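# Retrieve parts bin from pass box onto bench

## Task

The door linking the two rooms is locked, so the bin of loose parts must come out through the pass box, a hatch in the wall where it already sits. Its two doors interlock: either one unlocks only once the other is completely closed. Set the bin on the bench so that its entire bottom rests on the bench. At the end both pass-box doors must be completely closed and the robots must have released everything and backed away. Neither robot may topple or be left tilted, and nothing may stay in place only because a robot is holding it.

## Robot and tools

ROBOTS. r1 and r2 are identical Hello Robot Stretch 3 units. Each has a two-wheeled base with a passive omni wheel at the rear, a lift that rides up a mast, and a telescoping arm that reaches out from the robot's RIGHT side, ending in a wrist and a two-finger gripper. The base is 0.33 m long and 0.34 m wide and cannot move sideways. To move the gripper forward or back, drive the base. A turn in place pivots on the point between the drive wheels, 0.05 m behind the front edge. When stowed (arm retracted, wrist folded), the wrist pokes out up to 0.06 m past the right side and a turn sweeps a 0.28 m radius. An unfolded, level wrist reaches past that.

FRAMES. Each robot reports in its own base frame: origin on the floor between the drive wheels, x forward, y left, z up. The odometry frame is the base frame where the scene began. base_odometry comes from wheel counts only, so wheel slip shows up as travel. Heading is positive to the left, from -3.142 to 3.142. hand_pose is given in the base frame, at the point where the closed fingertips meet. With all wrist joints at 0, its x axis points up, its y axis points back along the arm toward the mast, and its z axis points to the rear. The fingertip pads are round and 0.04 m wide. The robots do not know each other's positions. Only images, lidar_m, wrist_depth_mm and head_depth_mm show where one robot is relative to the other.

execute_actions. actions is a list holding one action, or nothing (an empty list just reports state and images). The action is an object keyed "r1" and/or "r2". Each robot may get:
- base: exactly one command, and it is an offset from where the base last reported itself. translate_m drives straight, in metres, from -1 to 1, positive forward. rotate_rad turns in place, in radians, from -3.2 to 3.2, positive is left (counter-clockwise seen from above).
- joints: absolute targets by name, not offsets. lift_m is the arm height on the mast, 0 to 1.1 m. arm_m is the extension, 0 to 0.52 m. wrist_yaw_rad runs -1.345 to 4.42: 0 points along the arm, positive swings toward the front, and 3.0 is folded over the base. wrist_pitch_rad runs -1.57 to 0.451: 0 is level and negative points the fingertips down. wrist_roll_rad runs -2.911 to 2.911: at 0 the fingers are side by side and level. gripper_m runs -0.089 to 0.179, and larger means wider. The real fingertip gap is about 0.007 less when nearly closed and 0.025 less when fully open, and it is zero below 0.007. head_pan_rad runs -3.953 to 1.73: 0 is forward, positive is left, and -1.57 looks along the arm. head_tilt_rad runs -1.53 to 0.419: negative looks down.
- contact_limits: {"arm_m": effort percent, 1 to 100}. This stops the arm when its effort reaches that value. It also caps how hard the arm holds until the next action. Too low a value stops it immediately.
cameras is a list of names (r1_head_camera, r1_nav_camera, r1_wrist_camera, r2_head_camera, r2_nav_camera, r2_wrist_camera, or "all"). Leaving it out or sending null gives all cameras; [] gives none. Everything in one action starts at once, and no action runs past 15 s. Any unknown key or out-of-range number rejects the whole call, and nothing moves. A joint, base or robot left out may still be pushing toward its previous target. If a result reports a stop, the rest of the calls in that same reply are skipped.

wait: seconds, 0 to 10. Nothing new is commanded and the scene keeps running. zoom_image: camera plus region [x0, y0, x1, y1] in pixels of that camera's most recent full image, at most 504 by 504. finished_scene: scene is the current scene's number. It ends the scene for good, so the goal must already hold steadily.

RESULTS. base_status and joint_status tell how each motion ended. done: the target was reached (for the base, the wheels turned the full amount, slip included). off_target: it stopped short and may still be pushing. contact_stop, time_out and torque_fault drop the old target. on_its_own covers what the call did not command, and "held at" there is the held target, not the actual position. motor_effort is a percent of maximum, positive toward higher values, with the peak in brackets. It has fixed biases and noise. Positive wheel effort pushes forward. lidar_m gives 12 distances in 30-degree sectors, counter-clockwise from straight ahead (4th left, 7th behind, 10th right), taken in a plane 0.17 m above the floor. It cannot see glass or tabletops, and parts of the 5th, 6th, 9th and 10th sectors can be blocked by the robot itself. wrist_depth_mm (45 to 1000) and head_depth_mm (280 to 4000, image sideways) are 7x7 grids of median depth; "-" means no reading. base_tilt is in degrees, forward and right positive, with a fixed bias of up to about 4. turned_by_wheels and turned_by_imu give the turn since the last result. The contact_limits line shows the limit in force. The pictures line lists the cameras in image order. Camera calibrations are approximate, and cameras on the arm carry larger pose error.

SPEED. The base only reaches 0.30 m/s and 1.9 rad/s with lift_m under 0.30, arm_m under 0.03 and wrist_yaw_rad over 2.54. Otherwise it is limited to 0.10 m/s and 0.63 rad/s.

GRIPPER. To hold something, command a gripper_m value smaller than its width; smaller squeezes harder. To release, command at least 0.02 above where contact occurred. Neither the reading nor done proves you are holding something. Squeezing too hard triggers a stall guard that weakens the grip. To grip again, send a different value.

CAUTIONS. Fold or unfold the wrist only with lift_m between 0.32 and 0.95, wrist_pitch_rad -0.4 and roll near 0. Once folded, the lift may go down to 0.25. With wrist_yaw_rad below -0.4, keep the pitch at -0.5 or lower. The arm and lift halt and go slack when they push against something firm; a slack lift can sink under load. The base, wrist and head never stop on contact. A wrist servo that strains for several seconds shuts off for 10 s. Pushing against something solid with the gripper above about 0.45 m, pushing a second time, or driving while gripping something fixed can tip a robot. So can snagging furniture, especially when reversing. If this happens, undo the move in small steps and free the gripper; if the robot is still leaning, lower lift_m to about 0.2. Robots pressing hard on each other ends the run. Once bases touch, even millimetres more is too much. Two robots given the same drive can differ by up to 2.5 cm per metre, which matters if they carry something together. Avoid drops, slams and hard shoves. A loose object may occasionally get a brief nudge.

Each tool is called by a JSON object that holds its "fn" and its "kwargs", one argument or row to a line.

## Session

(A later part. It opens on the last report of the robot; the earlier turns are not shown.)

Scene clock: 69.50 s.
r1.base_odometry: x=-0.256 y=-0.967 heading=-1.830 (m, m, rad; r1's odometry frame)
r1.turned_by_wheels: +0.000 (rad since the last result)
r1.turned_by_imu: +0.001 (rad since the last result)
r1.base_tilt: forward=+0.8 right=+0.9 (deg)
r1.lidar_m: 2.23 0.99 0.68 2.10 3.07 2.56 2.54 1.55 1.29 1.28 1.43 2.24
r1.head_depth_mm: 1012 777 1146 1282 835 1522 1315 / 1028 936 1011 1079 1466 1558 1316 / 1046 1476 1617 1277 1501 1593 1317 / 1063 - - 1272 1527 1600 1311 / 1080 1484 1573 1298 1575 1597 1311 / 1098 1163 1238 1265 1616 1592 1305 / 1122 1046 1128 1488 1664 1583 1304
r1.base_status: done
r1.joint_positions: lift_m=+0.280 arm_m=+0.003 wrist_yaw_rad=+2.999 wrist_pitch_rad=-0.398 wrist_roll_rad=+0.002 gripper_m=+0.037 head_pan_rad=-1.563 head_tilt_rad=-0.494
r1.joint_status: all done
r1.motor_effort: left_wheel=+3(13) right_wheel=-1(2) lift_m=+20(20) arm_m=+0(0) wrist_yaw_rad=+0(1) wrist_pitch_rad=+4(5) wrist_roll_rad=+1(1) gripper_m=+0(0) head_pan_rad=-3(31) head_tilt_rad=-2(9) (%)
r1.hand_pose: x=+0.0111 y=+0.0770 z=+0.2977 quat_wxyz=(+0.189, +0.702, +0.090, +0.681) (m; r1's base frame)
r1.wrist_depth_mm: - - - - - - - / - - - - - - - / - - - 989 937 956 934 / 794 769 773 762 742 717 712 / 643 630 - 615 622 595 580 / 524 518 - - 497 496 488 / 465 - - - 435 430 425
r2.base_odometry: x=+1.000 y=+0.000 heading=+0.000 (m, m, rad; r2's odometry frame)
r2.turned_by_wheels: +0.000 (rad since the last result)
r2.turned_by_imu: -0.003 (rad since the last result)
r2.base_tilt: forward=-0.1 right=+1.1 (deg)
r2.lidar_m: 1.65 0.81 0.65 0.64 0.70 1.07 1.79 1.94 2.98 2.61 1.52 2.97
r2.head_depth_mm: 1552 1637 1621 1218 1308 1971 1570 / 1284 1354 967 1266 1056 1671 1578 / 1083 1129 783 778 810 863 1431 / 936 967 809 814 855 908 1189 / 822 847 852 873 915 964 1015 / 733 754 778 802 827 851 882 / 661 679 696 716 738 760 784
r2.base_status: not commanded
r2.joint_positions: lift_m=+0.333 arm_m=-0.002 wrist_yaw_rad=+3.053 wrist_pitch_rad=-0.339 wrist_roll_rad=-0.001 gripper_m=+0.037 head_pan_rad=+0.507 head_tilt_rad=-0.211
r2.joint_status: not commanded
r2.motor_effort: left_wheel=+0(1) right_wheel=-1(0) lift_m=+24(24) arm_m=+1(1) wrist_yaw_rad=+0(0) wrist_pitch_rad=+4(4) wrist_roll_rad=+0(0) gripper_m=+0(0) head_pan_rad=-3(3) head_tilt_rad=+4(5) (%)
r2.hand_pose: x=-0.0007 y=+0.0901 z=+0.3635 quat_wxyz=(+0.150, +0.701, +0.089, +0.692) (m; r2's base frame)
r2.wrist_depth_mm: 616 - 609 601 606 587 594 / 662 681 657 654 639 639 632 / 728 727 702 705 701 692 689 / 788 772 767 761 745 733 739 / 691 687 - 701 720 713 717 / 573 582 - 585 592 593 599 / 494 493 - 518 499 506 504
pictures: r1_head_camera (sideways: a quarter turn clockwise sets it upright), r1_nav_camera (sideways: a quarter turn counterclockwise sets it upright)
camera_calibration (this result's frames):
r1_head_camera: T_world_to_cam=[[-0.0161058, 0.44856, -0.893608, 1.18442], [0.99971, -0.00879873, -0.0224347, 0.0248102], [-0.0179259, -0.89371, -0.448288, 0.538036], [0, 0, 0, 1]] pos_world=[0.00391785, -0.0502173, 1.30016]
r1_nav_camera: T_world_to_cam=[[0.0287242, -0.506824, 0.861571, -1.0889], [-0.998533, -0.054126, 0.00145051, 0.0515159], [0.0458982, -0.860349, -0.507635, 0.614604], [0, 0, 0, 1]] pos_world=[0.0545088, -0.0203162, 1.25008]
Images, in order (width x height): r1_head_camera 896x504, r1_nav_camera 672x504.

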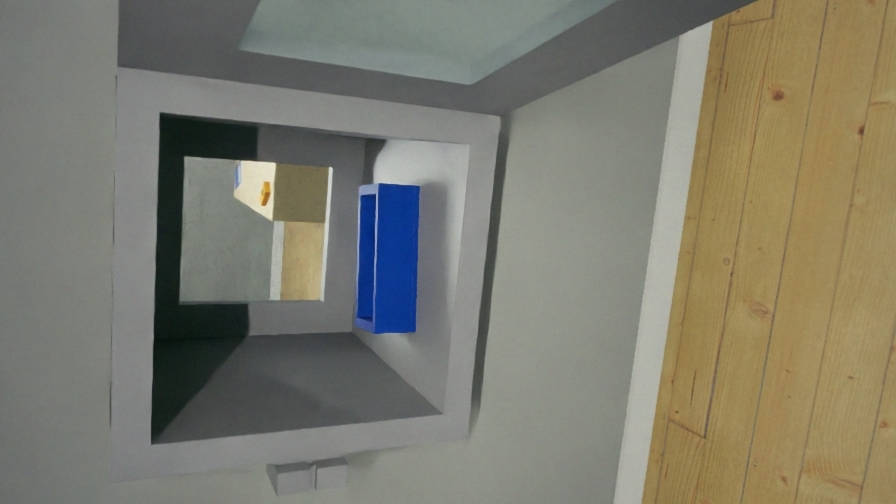

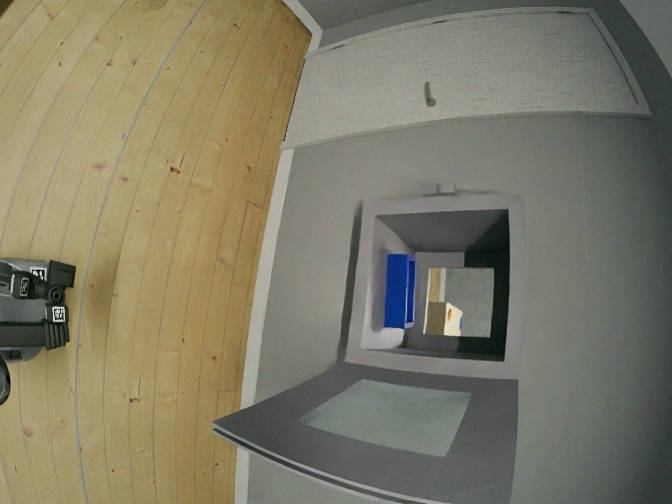

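{"fn": "execute_actions", "kwargs": {
  "actions": [
    {"r1":{"base":{"translate_m":0.15}}}
  ],
  "cameras": []
}}

{"fn": "execute_actions", "kwargs": {
  "actions": [
    {"r1":{"base":{"rotate_rad":-1.57}}}
  ],
  "cameras": []
}}

{"fn": "execute_actions", "kwargs": {
  "actions": [
    {"r1":{"base":{"translate_m":0.35}}}
  ],
  "cameras": []
}}

{"fn": "execute_actions", "kwargs": {
  "actions": [
    {"r1":{"base":{"rotate_rad":1.57},"joints":{"lift_m":0.6}}}
  ],
  "cameras": []
}}

{"fn": "execute_actions", "kwargs": {
  "actions": [
    {"r1":{"joints":{"lift_m":0.95,"wrist_yaw_rad":1.2,"gripper_m":0.12}}}
  ],
  "cameras": ["r1_head_camera","r1_nav_camera","r1_wrist_camera"]
}}

Scene clock: 91.00 s.
r1.base_odometry: x=-0.295 y=-1.112 heading=-1.830 (m, m, rad; r1's odometry frame)
r1.turned_by_wheels: +0.000 (rad since the last result)
r1.turned_by_imu: -0.001 (rad since the last result)
r1.base_tilt: forward=+0.9 right=+0.9 (deg)
r1.lidar_m: 2.08 0.86 1.04 0.65 3.26 2.70 2.69 1.59 1.31 1.31 1.47 2.09
r1.head_depth_mm: 1037 1000 1057 1100 1471 1561 1315 / 1049 1473 1610 1285 1499 1596 1319 / 1070 - 3186 1283 1539 1600 1316 / 1089 1488 1622 1309 1569 1596 1313 / 1104 1099 1197 1259 1611 1589 1313 / 1132 1220 1312 1481 1646 1591 1306 / 1156 1257 1378 1514 1691 1585 1308
r1.base_status: done
r1.joint_positions: lift_m=+0.280 arm_m=+0.003 wrist_yaw_rad=+2.999 wrist_pitch_rad=-0.398 wrist_roll_rad=+0.002 gripper_m=+0.037 head_pan_rad=-1.563 head_tilt_rad=-0.494
r1.joint_status: not commanded
r1.motor_effort: left_wheel=+3(13) right_wheel=-1(5) lift_m=+20(20) arm_m=+0(1) wrist_yaw_rad=+1(1) wrist_pitch_rad=+4(4) wrist_roll_rad=+0(1) gripper_m=+0(0) head_pan_rad=-4(3) head_tilt_rad=-2(1) (%)
r1.hand_pose: x=+0.0110 y=+0.0770 z=+0.2977 quat_wxyz=(+0.189, +0.702, +0.090, +0.681) (m; r1's base frame)
r1.wrist_depth_mm: - - - - - - - / - - - - - - 771 / - - - 930 963 951 820 / 798 761 778 743 742 732 705 / 636 625 - 614 624 595 583 / 529 520 - - 501 499 496 / 467 - - - 433 430 421
r2.base_odometry: x=+1.000 y=+0.000 heading=+0.000 (m, m, rad; r2's odometry frame)
r2.turned_by_wheels: +0.000 (rad since the last result)
r2.turned_by_imu: -0.006 (rad since the last result)
r2.base_tilt: forward=-0.1 right=+1.2 (deg)
r2.lidar_m: 1.65 0.81 0.65 0.64 0.70 1.07 1.79 1.95 2.98 2.61 1.51 2.97
r2.head_depth_mm: 1545 1639 1628 1225 1311 1967 1579 / 1280 1347 963 1268 1052 1665 1585 / 1081 1130 785 778 811 862 1441 / 929 968 810 814 856 911 1191 / 820 846 852 876 916 962 1016 / 734 752 777 802 826 854 884 / 661 679 697 714 739 757 782
r2.base_status: not commanded
r2.joint_positions: lift_m=+0.333 arm_m=-0.002 wrist_yaw_rad=+3.053 wrist_pitch_rad=-0.339 wrist_roll_rad=-0.001 gripper_m=+0.037 head_pan_rad=+0.507 head_tilt_rad=-0.211
r2.joint_status: not commanded
r2.motor_effort: left_wheel=-1(0) right_wheel=-1(0) lift_m=+24(24) arm_m=+1(0) wrist_yaw_rad=+0(0) wrist_pitch_rad=+4(4) wrist_roll_rad=+0(1) gripper_m=+0(0) head_pan_rad=-3(2) head_tilt_rad=+5(4) (%)
r2.hand_pose: x=-0.0007 y=+0.0901 z=+0.3635 quat_wxyz=(+0.150, +0.701, +0.089, +0.692) (m; r2's base frame)
r2.wrist_depth_mm: 615 - 608 602 603 595 592 / 666 673 654 647 650 650 634 / 727 717 700 699 693 695 684 / 771 774 764 772 754 737 746 / 687 699 - 706 714 724 721 / 574 579 - 585 590 597 594 / 486 493 - 514 499 504 506
pictures: none
No camera images: the call's "cameras" was empty. Leave "cameras" out to get every camera's image.

Scene clock: 93.17 s.
r1.base_odometry: x=-0.295 y=-1.112 heading=+2.884 (m, m, rad; r1's odometry frame)
r1.turned_by_wheels: -1.570 (rad since the last result)
r1.turned_by_imu: -1.579 (rad since the last result)
r1.base_tilt: forward=+0.8 right=+0.9 (deg)
r1.lidar_m: 1.31 1.48 2.09 2.08 0.86 1.06 0.64 3.24 2.70 2.69 1.57 1.31
r1.head_depth_mm: 2141 2312 2517 2683 2053 1608 1319 / 2191 2356 2577 2718 2049 1608 1322 / 2234 2414 2624 2773 2042 1602 1316 / 2271 2456 2682 2807 2038 1599 1313 / 2328 2533 2748 2771 2033 1598 1313 / 2360 2548 2794 2778 2030 1582 1312 / 2307 2393 2516 2499 2025 1584 1304
r1.base_status: done
r1.joint_positions: lift_m=+0.280 arm_m=+0.003 wrist_yaw_rad=+2.999 wrist_pitch_rad=-0.398 wrist_roll_rad=+0.002 gripper_m=+0.037 head_pan_rad=-1.563 head_tilt_rad=-0.494
r1.joint_status: not commanded
r1.motor_effort: left_wheel=+3(13) right_wheel=-1(6) lift_m=+20(20) arm_m=-1(0) wrist_yaw_rad=+1(2) wrist_pitch_rad=+4(4) wrist_roll_rad=+0(0) gripper_m=-1(0) head_pan_rad=-2(2) head_tilt_rad=-2(0) (%)
r1.hand_pose: x=+0.0110 y=+0.0770 z=+0.2977 quat_wxyz=(+0.189, +0.702, +0.090, +0.681) (m; r1's base frame)
r1.wrist_depth_mm: - - - - - - - / - - - - - - - / 769 - - 985 964 970 918 / 784 769 757 769 724 722 694 / 633 618 - 617 624 595 581 / 531 521 - - 504 503 488 / 465 - - - 431 430 425
r2.base_odometry: x=+1.000 y=+0.000 heading=+0.000 (m, m, rad; r2's odometry frame)
r2.turned_by_wheels: +0.000 (rad since the last result)
r2.turned_by_imu: -0.001 (rad since the last result)
r2.base_tilt: forward=-0.1 right=+1.0 (deg)
r2.lidar_m: 1.65 0.81 0.65 0.64 0.70 1.07 1.79 1.95 2.98 2.60 1.50 2.97
r2.head_depth_mm: 1550 1645 1626 1219 1304 1981 1574 / 1286 1348 966 1261 1055 1691 1576 / 1085 1130 782 779 813 861 1432 / 932 969 808 814 853 909 1190 / 821 847 852 873 919 958 1011 / 733 751 777 797 824 855 884 / 662 679 696 718 735 759 779
r2.base_status: not commanded
r2.joint_positions: lift_m=+0.333 arm_m=-0.002 wrist_yaw_rad=+3.053 wrist_pitch_rad=-0.339 wrist_roll_rad=-0.001 gripper_m=+0.037 head_pan_rad=+0.507 head_tilt_rad=-0.211
r2.joint_status: not commanded
r2.motor_effort: left_wheel=-1(1) right_wheel=-1(0) lift_m=+24(24) arm_m=+1(1) wrist_yaw_rad=+0(1) wrist_pitch_rad=+4(4) wrist_roll_rad=+0(1) gripper_m=+0(0) head_pan_rad=-2(2) head_tilt_rad=+4(4) (%)
r2.hand_pose: x=-0.0007 y=+0.0901 z=+0.3635 quat_wxyz=(+0.150, +0.701, +0.089, +0.692) (m; r2's base frame)
r2.wrist_depth_mm: 616 - 609 598 590 588 591 / 660 663 643 656 640 643 629 / 723 716 712 707 693 689 689 / 777 782 756 753 742 739 740 / 693 696 - 709 714 708 715 / 575 576 - 584 588 591 592 / 486 494 - 520 500 506 510
pictures: none
No camera images: the call's "cameras" was empty. Leave "cameras" out to get every camera's image.

Scene clock: 96.10 s.
r1.base_odometry: x=-0.633 y=-1.022 heading=+2.884 (m, m, rad; r1's odometry frame)
r1.turned_by_wheels: +0.000 (rad since the last result)
r1.turned_by_imu: +0.001 (rad since the last result)
r1.base_tilt: forward=+0.9 right=+0.9 (deg)
r1.lidar_m: 0.97 1.09 1.75 2.00 2.27 1.11 1.00 3.32 2.77 2.16 1.16 0.97
r1.head_depth_mm: 2206 2387 2587 2690 2052 1606 1316 / 2263 2439 2629 2766 2032 1605 1321 / 2293 2478 2715 2828 2040 1606 1314 / 2331 2544 2768 2814 2041 1603 1306 / 2400 2556 2800 2787 2031 1544 1279 / 2126 375 404 445 487 547 1211 / 1694 366 398 437 484 545 1211
r1.base_status: done
r1.joint_positions: lift_m=+0.280 arm_m=+0.003 wrist_yaw_rad=+2.999 wrist_pitch_rad=-0.398 wrist_roll_rad=+0.002 gripper_m=+0.037 head_pan_rad=-1.563 head_tilt_rad=-0.494
r1.joint_status: not commanded
r1.motor_effort: left_wheel=+3(13) right_wheel=-1(1) lift_m=+20(20) arm_m=+0(0) wrist_yaw_rad=+2(1) wrist_pitch_rad=+5(5) wrist_roll_rad=+0(0) gripper_m=+0(1) head_pan_rad=-2(3) head_tilt_rad=-2(3) (%)
r1.hand_pose: x=+0.0110 y=+0.0770 z=+0.2977 quat_wxyz=(+0.189, +0.702, +0.090, +0.681) (m; r1's base frame)
r1.wrist_depth_mm: - - - - - - - / - - - - - - - / - - - 1000 977 939 920 / 806 781 762 758 754 725 720 / 634 633 - 607 623 597 592 / 531 525 - - 502 501 495 / 461 - - - 431 429 427
r2.base_odometry: x=+1.000 y=+0.000 heading=+0.000 (m, m, rad; r2's odometry frame)
r2.turned_by_wheels: +0.000 (rad since the last result)
r2.turned_by_imu: -0.001 (rad since the last result)
r2.base_tilt: forward=-0.2 right=+1.1 (deg)
r2.lidar_m: 1.65 0.81 0.65 0.64 0.70 1.07 1.79 1.95 2.99 2.60 1.52 2.97
r2.head_depth_mm: 1557 1633 1609 1218 1306 1981 1580 / 1291 1360 964 1261 1057 1682 1574 / 1083 1131 784 777 810 859 1431 / 932 971 806 817 853 906 1191 / 819 847 852 872 914 960 1016 / 731 752 777 800 827 852 885 / 661 678 699 716 737 758 783
r2.base_status: not commanded
r2.joint_positions: lift_m=+0.333 arm_m=-0.002 wrist_yaw_rad=+3.053 wrist_pitch_rad=-0.339 wrist_roll_rad=-0.001 gripper_m=+0.037 head_pan_rad=+0.507 head_tilt_rad=-0.211
r2.joint_status: not commanded
r2.motor_effort: left_wheel=-1(1) right_wheel=-2(0) lift_m=+24(24) arm_m=+1(1) wrist_yaw_rad=+0(0) wrist_pitch_rad=+4(4) wrist_roll_rad=+0(0) gripper_m=+0(0) head_pan_rad=-2(2) head_tilt_rad=+4(5) (%)
r2.hand_pose: x=-0.0007 y=+0.0901 z=+0.3635 quat_wxyz=(+0.150, +0.701, +0.089, +0.692) (m; r2's base frame)
r2.wrist_depth_mm: 618 - 603 601 594 591 595 / 674 666 654 656 639 638 635 / 726 725 715 706 701 691 689 / 784 763 760 755 759 741 744 / 682 696 - 712 721 719 731 / 575 581 - 589 587 589 596 / 492 491 - 510 507 502 503
pictures: none
No camera images: the call's "cameras" was empty. Leave "cameras" out to get every camera's image.

Scene clock: 99.83 s.
r1.base_odometry: x=-0.633 y=-1.022 heading=-1.830 (m, m, rad; r1's odometry frame)
r1.turned_by_wheels: +1.570 (rad since the last result)
r1.turned_by_imu: +1.587 (rad since the last result)
r1.base_tilt: forward=+0.8 right=+0.9 (deg)
r1.lidar_m: 2.01 2.25 1.11 0.99 3.34 2.77 2.19 1.17 0.97 0.97 1.09 1.74
r1.head_depth_mm: 755 1122 1231 1157 915 1195 1285 / 770 1142 2988 1076 911 1227 1303 / 782 1164 3358 1076 944 1260 1314 / 796 1173 1293 1136 944 1295 1313 / 809 804 914 979 984 1331 1308 / 825 706 771 845 1218 1377 1306 / 849 921 1001 1122 1253 1417 1310
r1.base_status: done
r1.joint_positions: lift_m=+0.600 arm_m=+0.003 wrist_yaw_rad=+2.999 wrist_pitch_rad=-0.398 wrist_roll_rad=+0.002 gripper_m=+0.037 head_pan_rad=-1.563 head_tilt_rad=-0.494
r1.joint_status: all done
r1.motor_effort: left_wheel=-2(9) right_wheel=+3(8) lift_m=+45(48) arm_m=+0(1) wrist_yaw_rad=+1(1) wrist_pitch_rad=+5(5) wrist_roll_rad=+0(1) gripper_m=+0(1) head_pan_rad=-3(2) head_tilt_rad=-1(3) (%)
r1.hand_pose: x=+0.0110 y=+0.0770 z=+0.6166 quat_wxyz=(+0.189, +0.702, +0.090, +0.681) (m; r1's base frame)
r1.wrist_depth_mm: - - - - - - - / - - - - - - - / - - - - - - - / - - - - - - - / - - - - - - - / 938 925 - 899 895 888 887 / 831 815 - 796 777 770 758
r2.base_odometry: x=+1.000 y=+0.000 heading=+0.000 (m, m, rad; r2's odometry frame)
r2.turned_by_wheels: +0.000 (rad since the last result)
r2.turned_by_imu: -0.001 (rad since the last result)
r2.base_tilt: forward=-0.1 right=+1.0 (deg)
r2.lidar_m: 1.65 0.81 0.65 0.64 0.70 1.07 1.79 1.95 2.97 2.60 1.51 2.97
r2.head_depth_mm: 1546 1626 1620 1227 1313 1978 1586 / 1284 1357 967 1262 1064 1668 1580 / 1079 1129 783 776 811 862 1437 / 933 970 810 814 853 907 1200 / 823 846 852 871 915 962 1016 / 732 755 779 801 827 854 882 / 660 678 698 716 737 758 783
r2.base_status: not commanded
r2.joint_positions: lift_m=+0.333 arm_m=-0.002 wrist_yaw_rad=+3.053 wrist_pitch_rad=-0.339 wrist_roll_rad=-0.001 gripper_m=+0.037 head_pan_rad=+0.507 head_tilt_rad=-0.211
r2.joint_status: not commanded
r2.motor_effort: left_wheel=+0(0) right_wheel=-1(0) lift_m=+24(24) arm_m=+0(1) wrist_yaw_rad=+0(0) wrist_pitch_rad=+4(5) wrist_roll_rad=+1(0) gripper_m=+0(0) head_pan_rad=-2(2) head_tilt_rad=+4(4) (%)
r2.hand_pose: x=-0.0007 y=+0.0901 z=+0.3635 quat_wxyz=(+0.150, +0.701, +0.089, +0.692) (m; r2's base frame)
r2.wrist_depth_mm: 617 - 603 602 597 598 591 / 667 665 648 655 645 629 636 / 731 725 710 709 693 690 689 / 779 786 775 750 744 740 753 / 690 698 - 705 700 717 721 / 576 572 - 583 589 593 593 / 488 495 - 512 500 503 511
pictures: none
No camera images: the call's "cameras" was empty. Leave "cameras" out to get every camera's image.

Scene clock: 103.83 s.
r1.base_odometry: x=-0.633 y=-1.022 heading=-1.830 (m, m, rad; r1's odometry frame)
r1.turned_by_wheels: +0.000 (rad since the last result)
r1.turned_by_imu: +0.000 (rad since the last result)
r1.base_tilt: forward=+0.8 right=+0.9 (deg)
r1.lidar_m: 2.01 2.26 1.11 0.99 3.32 2.77 2.18 1.16 0.97 0.97 1.09 1.73
r1.head_depth_mm: 756 1120 1228 1154 912 - - / 768 1144 2997 1080 912 1203 - / 782 1165 3328 1074 946 1231 - / 796 1172 1289 1141 943 1289 1315 / 810 803 909 977 984 1332 1348 / 827 706 771 846 1218 1367 - / 852 924 1001 1122 1250 1396 -
r1.base_status: not commanded
r1.joint_positions: lift_m=+0.950 arm_m=+0.003 wrist_yaw_rad=+1.202 wrist_pitch_rad=-0.398 wrist_roll_rad=+0.002 gripper_m=+0.120 head_pan_rad=-1.563 head_tilt_rad=-0.494
r1.joint_status: all done
r1.motor_effort: left_wheel=-2(1) right_wheel=+3(3) lift_m=+45(46) arm_m=-1(1) wrist_yaw_rad=-2(4) wrist_pitch_rad=+5(5) wrist_roll_rad=+1(0) gripper_m=+0(80) head_pan_rad=-2(1) head_tilt_rad=-2(1) (%)
r1.hand_pose: x=+0.1902 y=-0.2294 z=+0.9666 quat_wxyz=(+0.651, +0.508, -0.493, +0.276) (m; r1's base frame)
r1.wrist_depth_mm: - - - - - - 796 / - - - - - - 812 / - - - - - - 842 / - - - - - - 876 / - - - - - - 879 / - - - - - - 917 / - - - - - - 880
r2.base_odometry: x=+1.000 y=+0.000 heading=+0.000 (m, m, rad; r2's odometry frame)
r2.turned_by_wheels: +0.000 (rad since the last result)
r2.turned_by_imu: -0.001 (rad since the last result)
r2.base_tilt: forward=-0.1 right=+1.1 (deg)
r2.lidar_m: 1.65 0.81 0.65 0.64 0.70 1.07 1.79 1.95 2.98 2.61 1.51 2.96
r2.head_depth_mm: 1554 1638 1624 1223 1309 1961 1570 / 1279 1351 965 1262 1061 1675 1579 / 1077 1128 782 778 813 859 1431 / 934 968 812 815 855 910 1190 / 823 847 850 874 916 959 1019 / 732 753 776 798 827 852 881 / 662 678 698 716 736 759 781
r2.base_status: not commanded
r2.joint_positions: lift_m=+0.333 arm_m=-0.002 wrist_yaw_rad=+3.053 wrist_pitch_rad=-0.339 wrist_roll_rad=-0.001 gripper_m=+0.037 head_pan_rad=+0.507 head_tilt_rad=-0.211
r2.joint_status: not commanded
r2.motor_effort: left_wheel=-1(1) right_wheel=-1(0) lift_m=+24(24) arm_m=+1(1) wrist_yaw_rad=+0(0) wrist_pitch_rad=+4(4) wrist_roll_rad=+1(0) gripper_m=+0(0) head_pan_rad=-2(3) head_tilt_rad=+5(4) (%)
r2.hand_pose: x=-0.0007 y=+0.0901 z=+0.3635 quat_wxyz=(+0.150, +0.701, +0.089, +0.692) (m; r2's base frame)
r2.wrist_depth_mm: 616 - 601 596 592 590 587 / 664 668 656 656 645 638 630 / 714 719 715 700 697 693 678 / 783 775 759 763 750 741 731 / 693 692 - 704 714 712 721 / 581 578 - 588 594 589 591 / 489 493 - 520 502 505 504
pictures: r1_head_camera (sideways: a quarter turn clockwise sets it upright), r1_nav_camera (sideways: a quarter turn counterclockwise sets it upright), r1_wrist_camera
camera_calibration (this result's frames):
r1_head_camera: T_world_to_cam=[[-0.0159509, 0.448946, -0.893417, 1.18417], [0.999706, -0.00914085, -0.0224419, 0.0248195], [-0.0182418, -0.893512, -0.448668, 0.538533], [0, 0, 0, 1]] pos_world=[0.00390018, -0.0502158, 1.30014]
r1_nav_camera: T_world_to_cam=[[0.0285487, -0.507201, 0.861355, -1.08861], [-0.998552, -0.0537753, 0.00143086, 0.0515416], [0.0455939, -0.860149, -0.508002, 0.615083], [0, 0, 0, 1]] pos_world=[0.0545014, -0.0203112, 1.25007]
r1_wrist_camera: T_world_to_cam=[[-0.365785, -0.930304, -0.027133, -0.115942], [-0.501539, 0.22159, -0.836275, 0.990009], [0.784002, -0.292289, -0.547638, 0.475332], [0, 0, 0, 1]] pos_world=[0.0814573, -0.188304, 1.08508]
Images, in order (width x height): r1_head_camera 896x504, r1_nav_camera 672x504, r1_wrist_camera 644x364.

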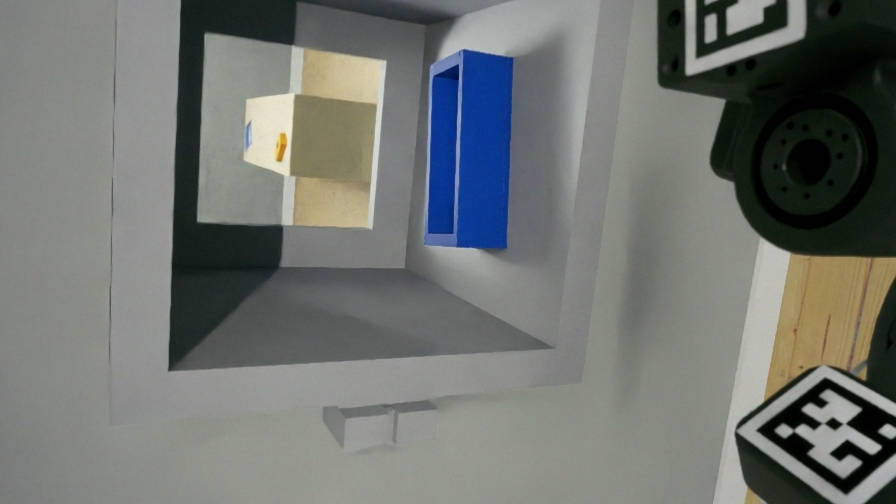

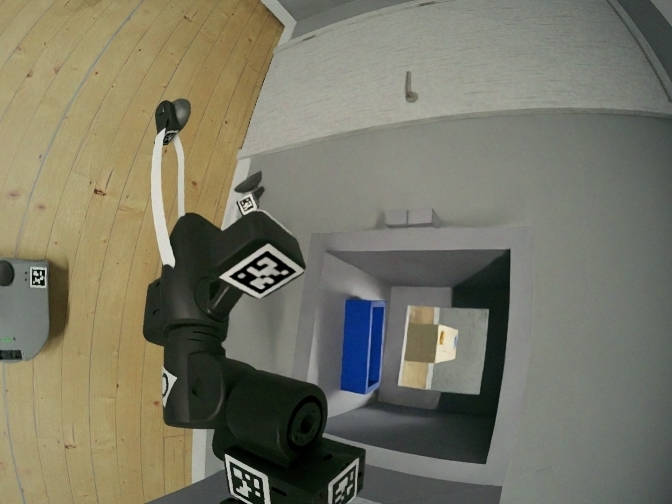

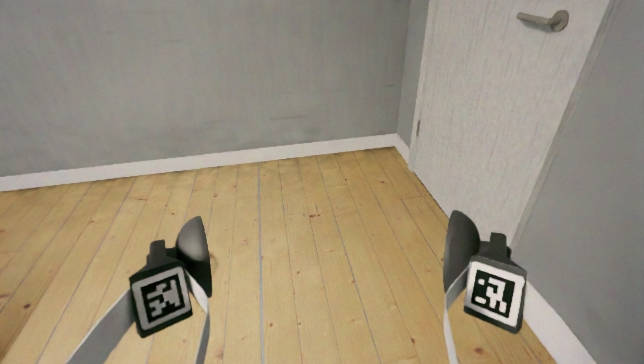

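{"fn": "execute_actions", "kwargs": {
  "actions": [
    {"r1":{"joints":{"lift_m":1.0,"wrist_yaw_rad":1.57,"wrist_pitch_rad":-1.25,"gripper_m":0.09,"arm_m":0.2}}}
  ],
  "cameras": ["r1_head_camera","r1_wrist_camera"]
}}

Scene clock: 119.50 s.
r1.base_odometry: x=-0.633 y=-1.022 heading=-1.830 (m, m, rad; r1's odometry frame)
r1.turned_by_wheels: +0.000 (rad since the last result)
r1.turned_by_imu: -0.001 (rad since the last result)
r1.base_tilt: forward=+0.8 right=+0.9 (deg)
r1.lidar_m: 2.01 2.26 1.11 0.99 3.33 2.78 2.18 1.16 0.97 0.97 1.09 1.73
r1.head_depth_mm: 755 1123 1199 1046 878 1195 1288 / 767 1144 - 1045 913 1227 1306 / 781 1162 - - - 1269 1311 / 794 1169 1266 1201 988 1326 1297 / 810 803 912 979 1202 1326 1344 / 826 707 770 846 1216 1374 1306 / 849 922 1000 1118 1254 1413 1306
r1.base_status: not commanded
r1.joint_positions: lift_m=+1.000 arm_m=+0.200 wrist_yaw_rad=+1.568 wrist_pitch_rad=-1.250 wrist_roll_rad=+0.002 gripper_m=+0.090 head_pan_rad=-1.563 head_tilt_rad=-0.494
r1.joint_status: all done
r1.motor_effort: left_wheel=-1(1) right_wheel=+3(2) lift_m=+45(48) arm_m=+3(4) wrist_yaw_rad=+1(2) wrist_pitch_rad=+0(5) wrist_roll_rad=+0(0) gripper_m=-1(81) head_pan_rad=-3(2) head_tilt_rad=-2(2) (%)
r1.hand_pose: x=+0.0366 y=-0.3450 z=+0.8875 quat_wxyz=(+0.698, +0.698, -0.114, +0.111) (m; r1's base frame)
r1.wrist_depth_mm: - - - - - - 921 / - - - - - - 909 / - - - - - - 869 / - - - - - - 855 / - - - - - - 811 / - - - - - - 773 / - - - - - - 752
r2.base_odometry: x=+1.000 y=+0.000 heading=+0.000 (m, m, rad; r2's odometry frame)
r2.turned_by_wheels: +0.000 (rad since the last result)
r2.turned_by_imu: -0.004 (rad since the last result)
r2.base_tilt: forward=-0.1 right=+1.1 (deg)
r2.lidar_m: 1.65 0.81 0.65 0.64 0.70 1.07 1.79 1.94 2.98 2.61 1.51 2.96
r2.head_depth_mm: 1549 1637 1615 1220 1305 1959 1573 / 1281 1345 963 1263 1056 1675 1579 / 1081 1128 786 776 812 860 1427 / 936 967 808 811 854 909 1194 / 821 847 851 874 917 959 1014 / 732 755 775 801 825 853 883 / 663 678 699 718 735 759 780
r2.base_status: not commanded
r2.joint_positions: lift_m=+0.333 arm_m=-0.002 wrist_yaw_rad=+3.053 wrist_pitch_rad=-0.339 wrist_roll_rad=-0.001 gripper_m=+0.037 head_pan_rad=+0.507 head_tilt_rad=-0.211
r2.joint_status: not commanded
r2.motor_effort: left_wheel=-1(0) right_wheel=-1(0) lift_m=+24(24) arm_m=+1(1) wrist_yaw_rad=+0(0) wrist_pitch_rad=+4(4) wrist_roll_rad=+1(0) gripper_m=+0(0) head_pan_rad=-2(2) head_tilt_rad=+4(4) (%)
r2.hand_pose: x=-0.0007 y=+0.0901 z=+0.3635 quat_wxyz=(+0.150, +0.701, +0.089, +0.692) (m; r2's base frame)
r2.wrist_depth_mm: 613 - 608 601 598 593 585 / 671 662 651 650 643 631 635 / 726 718 691 710 696 692 693 / 776 772 761 755 752 744 754 / 702 693 - 707 713 721 724 / 578 572 - 591 587 602 591 / 489 493 - 519 498 507 508
pictures: r1_head_camera (sideways: a quarter turn clockwise sets it upright), r1_wrist_camera
camera_calibration (this result's frames):
r1_head_camera: T_world_to_cam=[[-0.015951, 0.448946, -0.893417, 1.18417], [0.999706, -0.00914061, -0.0224419, 0.0248195], [-0.0182416, -0.893512, -0.448668, 0.538533], [0, 0, 0, 1]] pos_world=[0.0039002, -0.0502158, 1.30014]
r1_wrist_camera: T_world_to_cam=[[-0.0273861, -0.99954, -0.0130627, -0.330581], [-0.989852, 0.0289388, -0.139125, 0.205125], [0.139439, 0.00912007, -0.990189, 1.03894], [0, 0, 0, 1]] pos_world=[0.0491216, -0.345841, 1.05297]
Images, in order (width x height): r1_head_camera 896x504, r1_wrist_camera 644x364.

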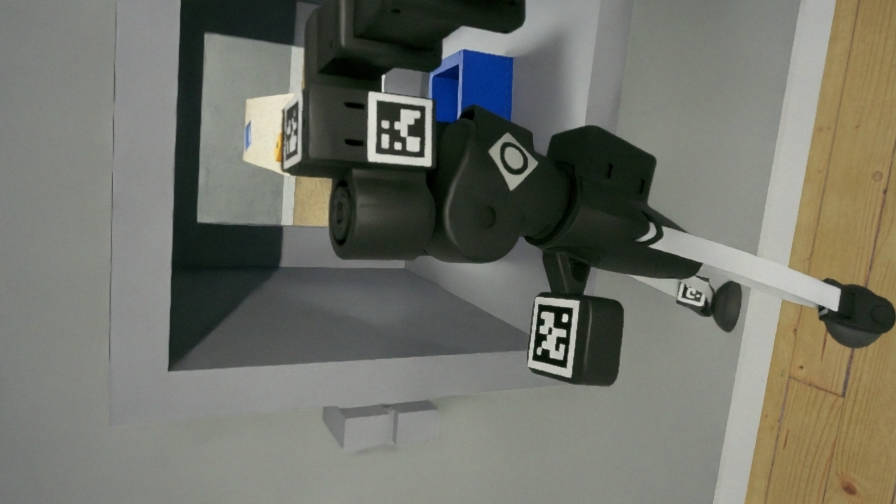

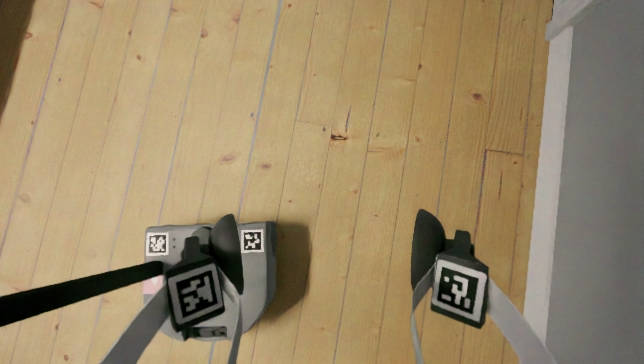

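{"fn": "execute_actions", "kwargs": {
  "actions": [
    {"r1":{"base":{"rotate_rad":-0.5},"joints":{"lift_m":0.45,"arm_m":0}}}
  ],
  "cameras": []
}}

{"fn": "execute_actions", "kwargs": {
  "actions": [
    {"r1":{"base":{"translate_m":0.5}}}
  ],
  "cameras": []
}}

{"fn": "execute_actions", "kwargs": {
  "actions": [
    {"r1":{"base":{"rotate_rad":0.5}}}
  ],
  "cameras": []
}}

{"fn": "execute_actions", "kwargs": {
  "actions": [
    {"r1":{"base":{"translate_m":-0.44}}}
  ],
  "cameras": ["r1_head_camera","r1_nav_camera"]
}}

Scene clock: 146.07 s.
r1.base_odometry: x=-0.633 y=-1.022 heading=-2.329 (m, m, rad; r1's odometry frame)
r1.turned_by_wheels: -0.500 (rad since the last result)
r1.turned_by_imu: -0.507 (rad since the last result)
r1.base_tilt: forward=+0.8 right=+0.9 (deg)
r1.lidar_m: 1.80 2.01 2.28 1.11 3.36 3.26 2.76 2.08 1.15 0.97 0.97 1.10
r1.head_depth_mm: 905 504 1098 1225 1370 647 1290 / 874 569 1050 1169 1239 757 1314 / 846 652 698 752 814 1430 1315 / 819 699 768 845 936 1357 1313 / 797 875 1061 1082 943 1286 1313 / 773 1151 2945 1058 900 1231 1300 / 751 1117 2850 1040 896 1176 1265
r1.base_status: done
r1.joint_positions: lift_m=+0.450 arm_m=+0.003 wrist_yaw_rad=+1.569 wrist_pitch_rad=-1.252 wrist_roll_rad=+0.002 gripper_m=+0.090 head_pan_rad=-1.563 head_tilt_rad=-0.494
r1.joint_status: all done
joint sent to its limit — the command would take r1.arm_m past its lower limit, so that joint was sent only as far as its limit.
r1.motor_effort: left_wheel=+3(8) right_wheel=-1(4) lift_m=+20(40) arm_m=-4(5) wrist_yaw_rad=+0(0) wrist_pitch_rad=+1(1) wrist_roll_rad=+0(0) gripper_m=+0(1) head_pan_rad=-3(3) head_tilt_rad=-2(2) (%)
r1.hand_pose: x=+0.0361 y=-0.1482 z=+0.3383 quat_wxyz=(+0.698, +0.698, -0.113, +0.111) (m; r1's base frame)
r1.wrist_depth_mm: 558 560 556 550 536 541 534 / 547 542 540 542 538 540 523 / 541 537 536 529 528 522 520 / 523 527 517 519 513 512 508 / 516 518 - 507 503 497 496 / 512 - - - 493 488 489 / - - - - 483 484 480
r2.base_odometry: x=+1.000 y=+0.000 heading=+0.000 (m, m, rad; r2's odometry frame)
r2.turned_by_wheels: +0.000 (rad since the last result)
r2.turned_by_imu: -0.007 (rad since the last result)
r2.base_tilt: forward=-0.2 right=+1.1 (deg)
r2.lidar_m: 1.65 0.81 0.65 0.64 0.70 1.07 1.79 1.95 2.98 2.60 1.51 2.96
r2.head_depth_mm: 1552 1627 1613 1221 1310 1985 1579 / 1282 1346 964 1263 1054 1675 1576 / 1080 1128 785 777 814 861 1433 / 936 968 810 812 854 906 1190 / 818 849 851 873 916 961 1016 / 733 753 777 798 825 851 885 / 661 678 698 716 738 758 784
r2.base_status: not commanded
r2.joint_positions: lift_m=+0.333 arm_m=-0.002 wrist_yaw_rad=+3.053 wrist_pitch_rad=-0.339 wrist_roll_rad=-0.001 gripper_m=+0.037 head_pan_rad=+0.507 head_tilt_rad=-0.211
r2.joint_status: not commanded
r2.motor_effort: left_wheel=-1(0) right_wheel=-2(0) lift_m=+24(24) arm_m=+0(1) wrist_yaw_rad=+0(0) wrist_pitch_rad=+4(4) wrist_roll_rad=+0(0) gripper_m=+0(0) head_pan_rad=-2(2) head_tilt_rad=+4(4) (%)
r2.hand_pose: x=-0.0007 y=+0.0901 z=+0.3635 quat_wxyz=(+0.150, +0.701, +0.089, +0.692) (m; r2's base frame)
r2.wrist_depth_mm: 616 - 604 605 600 597 585 / 667 667 648 656 635 638 634 / 719 724 711 707 697 688 688 / 773 769 754 754 744 743 739 / 687 694 - 705 718 719 733 / 577 585 - 583 591 589 593 / 487 494 - 519 495 504 506
pictures: none
No camera images: the call's "cameras" was empty. Leave "cameras" out to get every camera's image.

Scene clock: 152.07 s.
r1.base_odometry: x=-0.977 y=-1.385 heading=-2.329 (m, m, rad; r1's odometry frame)
r1.turned_by_wheels: +0.000 (rad since the last result)
r1.turned_by_imu: +0.001 (rad since the last result)
r1.base_tilt: forward=+0.8 right=+0.9 (deg)
r1.lidar_m: 1.53 1.53 1.74 1.13 1.13 1.29 3.25 1.76 0.97 0.83 0.82 0.91
r1.head_depth_mm: 759 1007 1108 1094 914 1344 1322 / 735 1160 1269 1081 876 1266 1317 / 713 1122 - 1054 874 1201 1296 / 691 552 617 681 759 1138 1251 / 672 611 685 629 905 1084 1216 / 659 710 772 844 929 1034 1170 / 640 689 745 814 892 992 1114
r1.base_status: done
r1.joint_positions: lift_m=+0.450 arm_m=+0.003 wrist_yaw_rad=+1.569 wrist_pitch_rad=-1.252 wrist_roll_rad=+0.002 gripper_m=+0.090 head_pan_rad=-1.563 head_tilt_rad=-0.494
r1.joint_status: not commanded
r1.motor_effort: left_wheel=+3(9) right_wheel=-1(1) lift_m=+20(20) arm_m=-4(4) wrist_yaw_rad=+0(1) wrist_pitch_rad=+0(0) wrist_roll_rad=+0(0) gripper_m=+0(0) head_pan_rad=-2(2) head_tilt_rad=-1(2) (%)
r1.hand_pose: x=+0.0361 y=-0.1482 z=+0.3383 quat_wxyz=(+0.698, +0.698, -0.113, +0.111) (m; r1's base frame)
r1.wrist_depth_mm: 559 564 557 539 552 545 536 / 548 545 546 537 525 522 516 / 538 532 541 525 522 525 516 / 534 519 520 520 514 508 506 / 524 518 - 506 505 500 501 / 517 - - - 490 491 488 / - - - - 483 486 481
r2.base_odometry: x=+1.000 y=+0.000 heading=+0.000 (m, m, rad; r2's odometry frame)
r2.turned_by_wheels: +0.000 (rad since the last result)
r2.turned_by_imu: -0.002 (rad since the last result)
r2.base_tilt: forward=-0.1 right=+1.0 (deg)
r2.lidar_m: 1.65 0.81 0.65 0.64 0.70 1.07 1.79 1.95 2.98 2.60 1.51 2.97
r2.head_depth_mm: 1550 1633 1628 1226 1311 1971 1582 / 1287 1350 970 1262 1057 1672 1581 / 1079 1132 785 778 813 863 1441 / 933 967 808 812 852 909 1190 / 820 846 851 874 913 959 1016 / 734 754 777 802 824 855 883 / 662 677 698 717 736 758 782
r2.base_status: not commanded
r2.joint_positions: lift_m=+0.333 arm_m=-0.002 wrist_yaw_rad=+3.053 wrist_pitch_rad=-0.339 wrist_roll_rad=-0.001 gripper_m=+0.037 head_pan_rad=+0.507 head_tilt_rad=-0.211
r2.joint_status: not commanded
r2.motor_effort: left_wheel=-1(1) right_wheel=-1(0) lift_m=+24(24) arm_m=+0(1) wrist_yaw_rad=+0(0) wrist_pitch_rad=+4(4) wrist_roll_rad=+1(0) gripper_m=+0(0) head_pan_rad=-3(2) head_tilt_rad=+4(5) (%)
r2.hand_pose: x=-0.0007 y=+0.0901 z=+0.3635 quat_wxyz=(+0.150, +0.701, +0.089, +0.692) (m; r2's base frame)
r2.wrist_depth_mm: 619 - 605 601 595 594 583 / 663 668 652 646 641 641 637 / 726 727 711 701 692 696 681 / 781 778 757 748 749 743 736 / 692 693 - 699 717 710 732 / 567 574 - 575 588 591 595 / 492 494 - 517 507 503 508
pictures: none
No camera images: the call's "cameras" was empty. Leave "cameras" out to get every camera's image.

Scene clock: 153.80 s.
r1.base_odometry: x=-0.977 y=-1.385 heading=-1.829 (m, m, rad; r1's odometry frame)
r1.turned_by_wheels: +0.500 (rad since the last result)
r1.turned_by_imu: +0.505 (rad since the last result)
r1.base_tilt: forward=+0.8 right=+0.9 (deg)
r1.lidar_m: 1.53 1.72 1.14 1.13 1.27 3.25 1.85 0.99 0.83 0.82 0.89 1.45
r1.head_depth_mm: 643 695 753 793 843 1007 1137 / 654 706 766 841 928 1033 1172 / 665 720 784 861 949 1061 1201 / 678 734 800 880 976 1094 1224 / 690 749 816 900 998 1128 1248 / 699 759 822 899 1004 1134 1244 / 690 752 829 922 1028 1168 1275
r1.base_status: done
r1.joint_positions: lift_m=+0.450 arm_m=+0.003 wrist_yaw_rad=+1.569 wrist_pitch_rad=-1.252 wrist_roll_rad=+0.002 gripper_m=+0.090 head_pan_rad=-1.563 head_tilt_rad=-0.494
r1.joint_status: not commanded
r1.motor_effort: left_wheel=-2(6) right_wheel=+3(6) lift_m=+20(20) arm_m=-4(4) wrist_yaw_rad=-1(0) wrist_pitch_rad=+1(0) wrist_roll_rad=+0(0) gripper_m=+0(1) head_pan_rad=-2(3) head_tilt_rad=-2(1) (%)
r1.hand_pose: x=+0.0361 y=-0.1482 z=+0.3383 quat_wxyz=(+0.698, +0.698, -0.113, +0.111) (m; r1's base frame)
r1.wrist_depth_mm: 560 557 549 547 545 538 536 / 550 548 542 540 534 529 521 / 542 532 530 527 530 520 513 / 529 520 527 522 517 511 506 / 522 524 - 509 502 498 498 / 512 - - - 496 490 485 / - - - - 480 480 484
r2.base_odometry: x=+1.000 y=+0.000 heading=+0.000 (m, m, rad; r2's odometry frame)
r2.turned_by_wheels: +0.000 (rad since the last result)
r2.turned_by_imu: +0.000 (rad since the last result)
r2.base_tilt: forward=-0.2 right=+1.2 (deg)
r2.lidar_m: 1.65 0.81 0.65 0.64 0.70 1.07 1.79 1.95 2.98 2.60 1.51 2.96
r2.head_depth_mm: 1553 1641 1625 1218 1308 1966 1578 / 1279 1352 965 1263 1059 1678 1579 / 1081 1130 782 777 810 861 1436 / 932 969 808 813 852 909 1192 / 822 850 851 873 913 960 1021 / 733 751 777 800 828 855 881 / 662 677 696 715 735 757 783
r2.base_status: not commanded
r2.joint_positions: lift_m=+0.333 arm_m=-0.002 wrist_yaw_rad=+3.053 wrist_pitch_rad=-0.339 wrist_roll_rad=-0.001 gripper_m=+0.037 head_pan_rad=+0.507 head_tilt_rad=-0.211
r2.joint_status: not commanded
r2.motor_effort: left_wheel=-1(0) right_wheel=+0(0) lift_m=+24(24) arm_m=+0(0) wrist_yaw_rad=+0(0) wrist_pitch_rad=+4(4) wrist_roll_rad=+1(0) gripper_m=+0(0) head_pan_rad=-3(2) head_tilt_rad=+4(4) (%)
r2.hand_pose: x=-0.0007 y=+0.0901 z=+0.3635 quat_wxyz=(+0.150, +0.701, +0.089, +0.692) (m; r2's base frame)
r2.wrist_depth_mm: 618 - 606 606 595 596 587 / 671 663 650 653 641 640 630 / 728 726 711 708 700 692 686 / 776 776 771 754 752 741 735 / 682 691 - 709 707 714 723 / 573 575 - 584 591 592 602 / 491 496 - 510 497 502 506
pictures: none
No camera images: the call's "cameras" was empty. Leave "cameras" out to get every camera's image.

Scene clock: 159.20 s.
r1.base_odometry: x=-0.864 y=-0.960 heading=-1.830 (m, m, rad; r1's odometry frame)
r1.turned_by_wheels: +0.000 (rad since the last result)
r1.turned_by_imu: -0.001 (rad since the last result)
r1.base_tilt: forward=+0.8 right=+0.9 (deg)
r1.lidar_m: 1.96 2.19 1.31 1.23 3.37 2.82 1.66 0.88 0.74 0.73 0.82 1.31
r1.head_depth_mm: 564 426 - 1092 791 689 1010 / 573 434 2764 1110 794 684 1040 / 585 443 3843 1132 801 705 1074 / 596 452 1040 1110 827 705 1105 / 605 460 747 800 803 725 1141 / 617 470 540 590 644 719 1186 / 627 481 542 569 937 1064 1210
r1.base_status: done
r1.joint_positions: lift_m=+0.450 arm_m=+0.003 wrist_yaw_rad=+1.569 wrist_pitch_rad=-1.252 wrist_roll_rad=+0.002 gripper_m=+0.090 head_pan_rad=-1.563 head_tilt_rad=-0.494
r1.joint_status: not commanded
r1.motor_effort: left_wheel=-2(8) right_wheel=+4(4) lift_m=+20(20) arm_m=-4(4) wrist_yaw_rad=-1(1) wrist_pitch_rad=+0(0) wrist_roll_rad=+1(0) gripper_m=+0(0) head_pan_rad=-2(2) head_tilt_rad=-2(1) (%)
r1.hand_pose: x=+0.0361 y=-0.1482 z=+0.3383 quat_wxyz=(+0.698, +0.698, -0.113, +0.111) (m; r1's base frame)
r1.wrist_depth_mm: 552 558 550 548 545 536 541 / 548 547 539 535 537 530 524 / 541 535 528 530 529 519 517 / 529 518 523 515 519 507 506 / 526 518 - 509 506 500 492 / 511 - - - 499 495 491 / - - - - 489 478 480
r2.base_odometry: x=+1.000 y=+0.000 heading=+0.000 (m, m, rad; r2's odometry frame)
r2.turned_by_wheels: +0.000 (rad since the last result)
r2.turned_by_imu: -0.001 (rad since the last result)
r2.base_tilt: forward=-0.1 right=+1.2 (deg)
r2.lidar_m: 1.65 0.81 0.65 0.64 0.70 1.07 1.79 1.95 2.99 2.61 1.52 2.97
r2.head_depth_mm: 1551 1639 1623 1222 1311 1963 1574 / 1290 1355 961 1263 1051 1681 1584 / 1079 1131 783 778 811 862 1435 / 931 968 810 815 852 910 1195 / 819 847 851 875 917 960 1016 / 733 752 776 801 828 853 879 / 663 679 698 715 737 759 782
r2.base_status: not commanded
r2.joint_positions: lift_m=+0.333 arm_m=-0.002 wrist_yaw_rad=+3.053 wrist_pitch_rad=-0.339 wrist_roll_rad=-0.001 gripper_m=+0.037 head_pan_rad=+0.507 head_tilt_rad=-0.211
r2.joint_status: not commanded
r2.motor_effort: left_wheel=-1(0) right_wheel=-1(0) lift_m=+24(24) arm_m=+1(0) wrist_yaw_rad=+0(0) wrist_pitch_rad=+4(4) wrist_roll_rad=+1(1) gripper_m=+0(0) head_pan_rad=-2(2) head_tilt_rad=+4(5) (%)
r2.hand_pose: x=-0.0007 y=+0.0901 z=+0.3635 quat_wxyz=(+0.150, +0.701, +0.089, +0.692) (m; r2's base frame)
r2.wrist_depth_mm: 609 - 607 600 594 593 593 / 671 665 644 654 642 640 636 / 728 724 704 718 698 685 684 / 779 786 758 757 750 749 741 / 688 691 - 694 720 716 723 / 575 580 - 581 587 592 603 / 489 492 - 506 501 505 507
pictures: r1_head_camera (sideways: a quarter turn clockwise sets it upright), r1_nav_camera (sideways: a quarter turn counterclockwise sets it upright)
camera_calibration (this result's frames):
r1_head_camera: T_world_to_cam=[[-0.0159501, 0.448946, -0.893417, 1.18417], [0.999706, -0.00914264, -0.0224419, 0.0248195], [-0.0182434, -0.893512, -0.448668, 0.538533], [0, 0, 0, 1]] pos_world=[0.00390009, -0.0502158, 1.30014]
r1_nav_camera: T_world_to_cam=[[0.0285478, -0.507201, 0.861355, -1.08861], [-0.998552, -0.0537735, 0.00143086, 0.0515416], [0.0455924, -0.860149, -0.508002, 0.615083], [0, 0, 0, 1]] pos_world=[0.0545014, -0.0203113, 1.25007]
Images, in order (width x height): r1_head_camera 896x504, r1_nav_camera 672x504.

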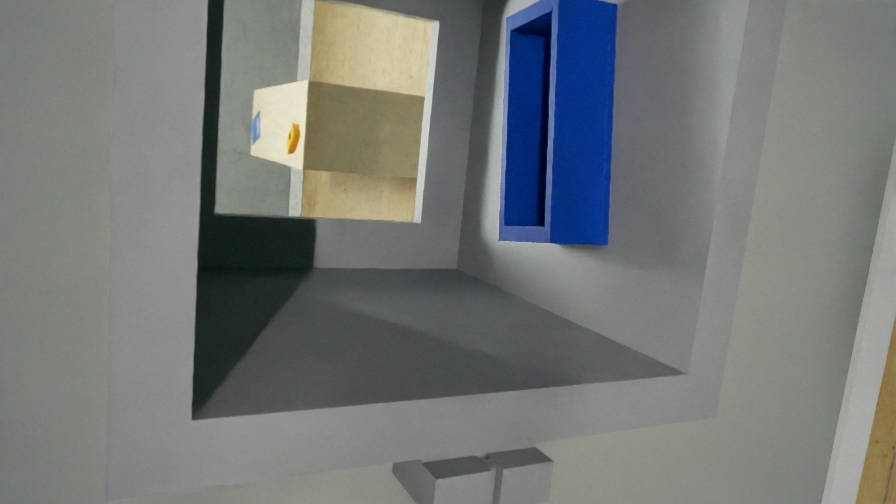

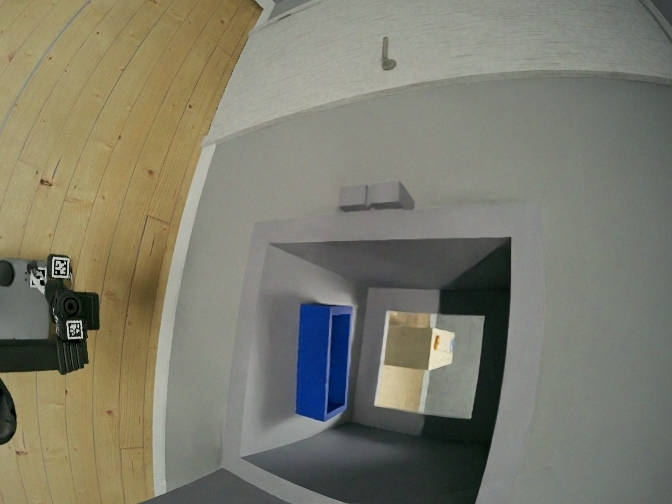

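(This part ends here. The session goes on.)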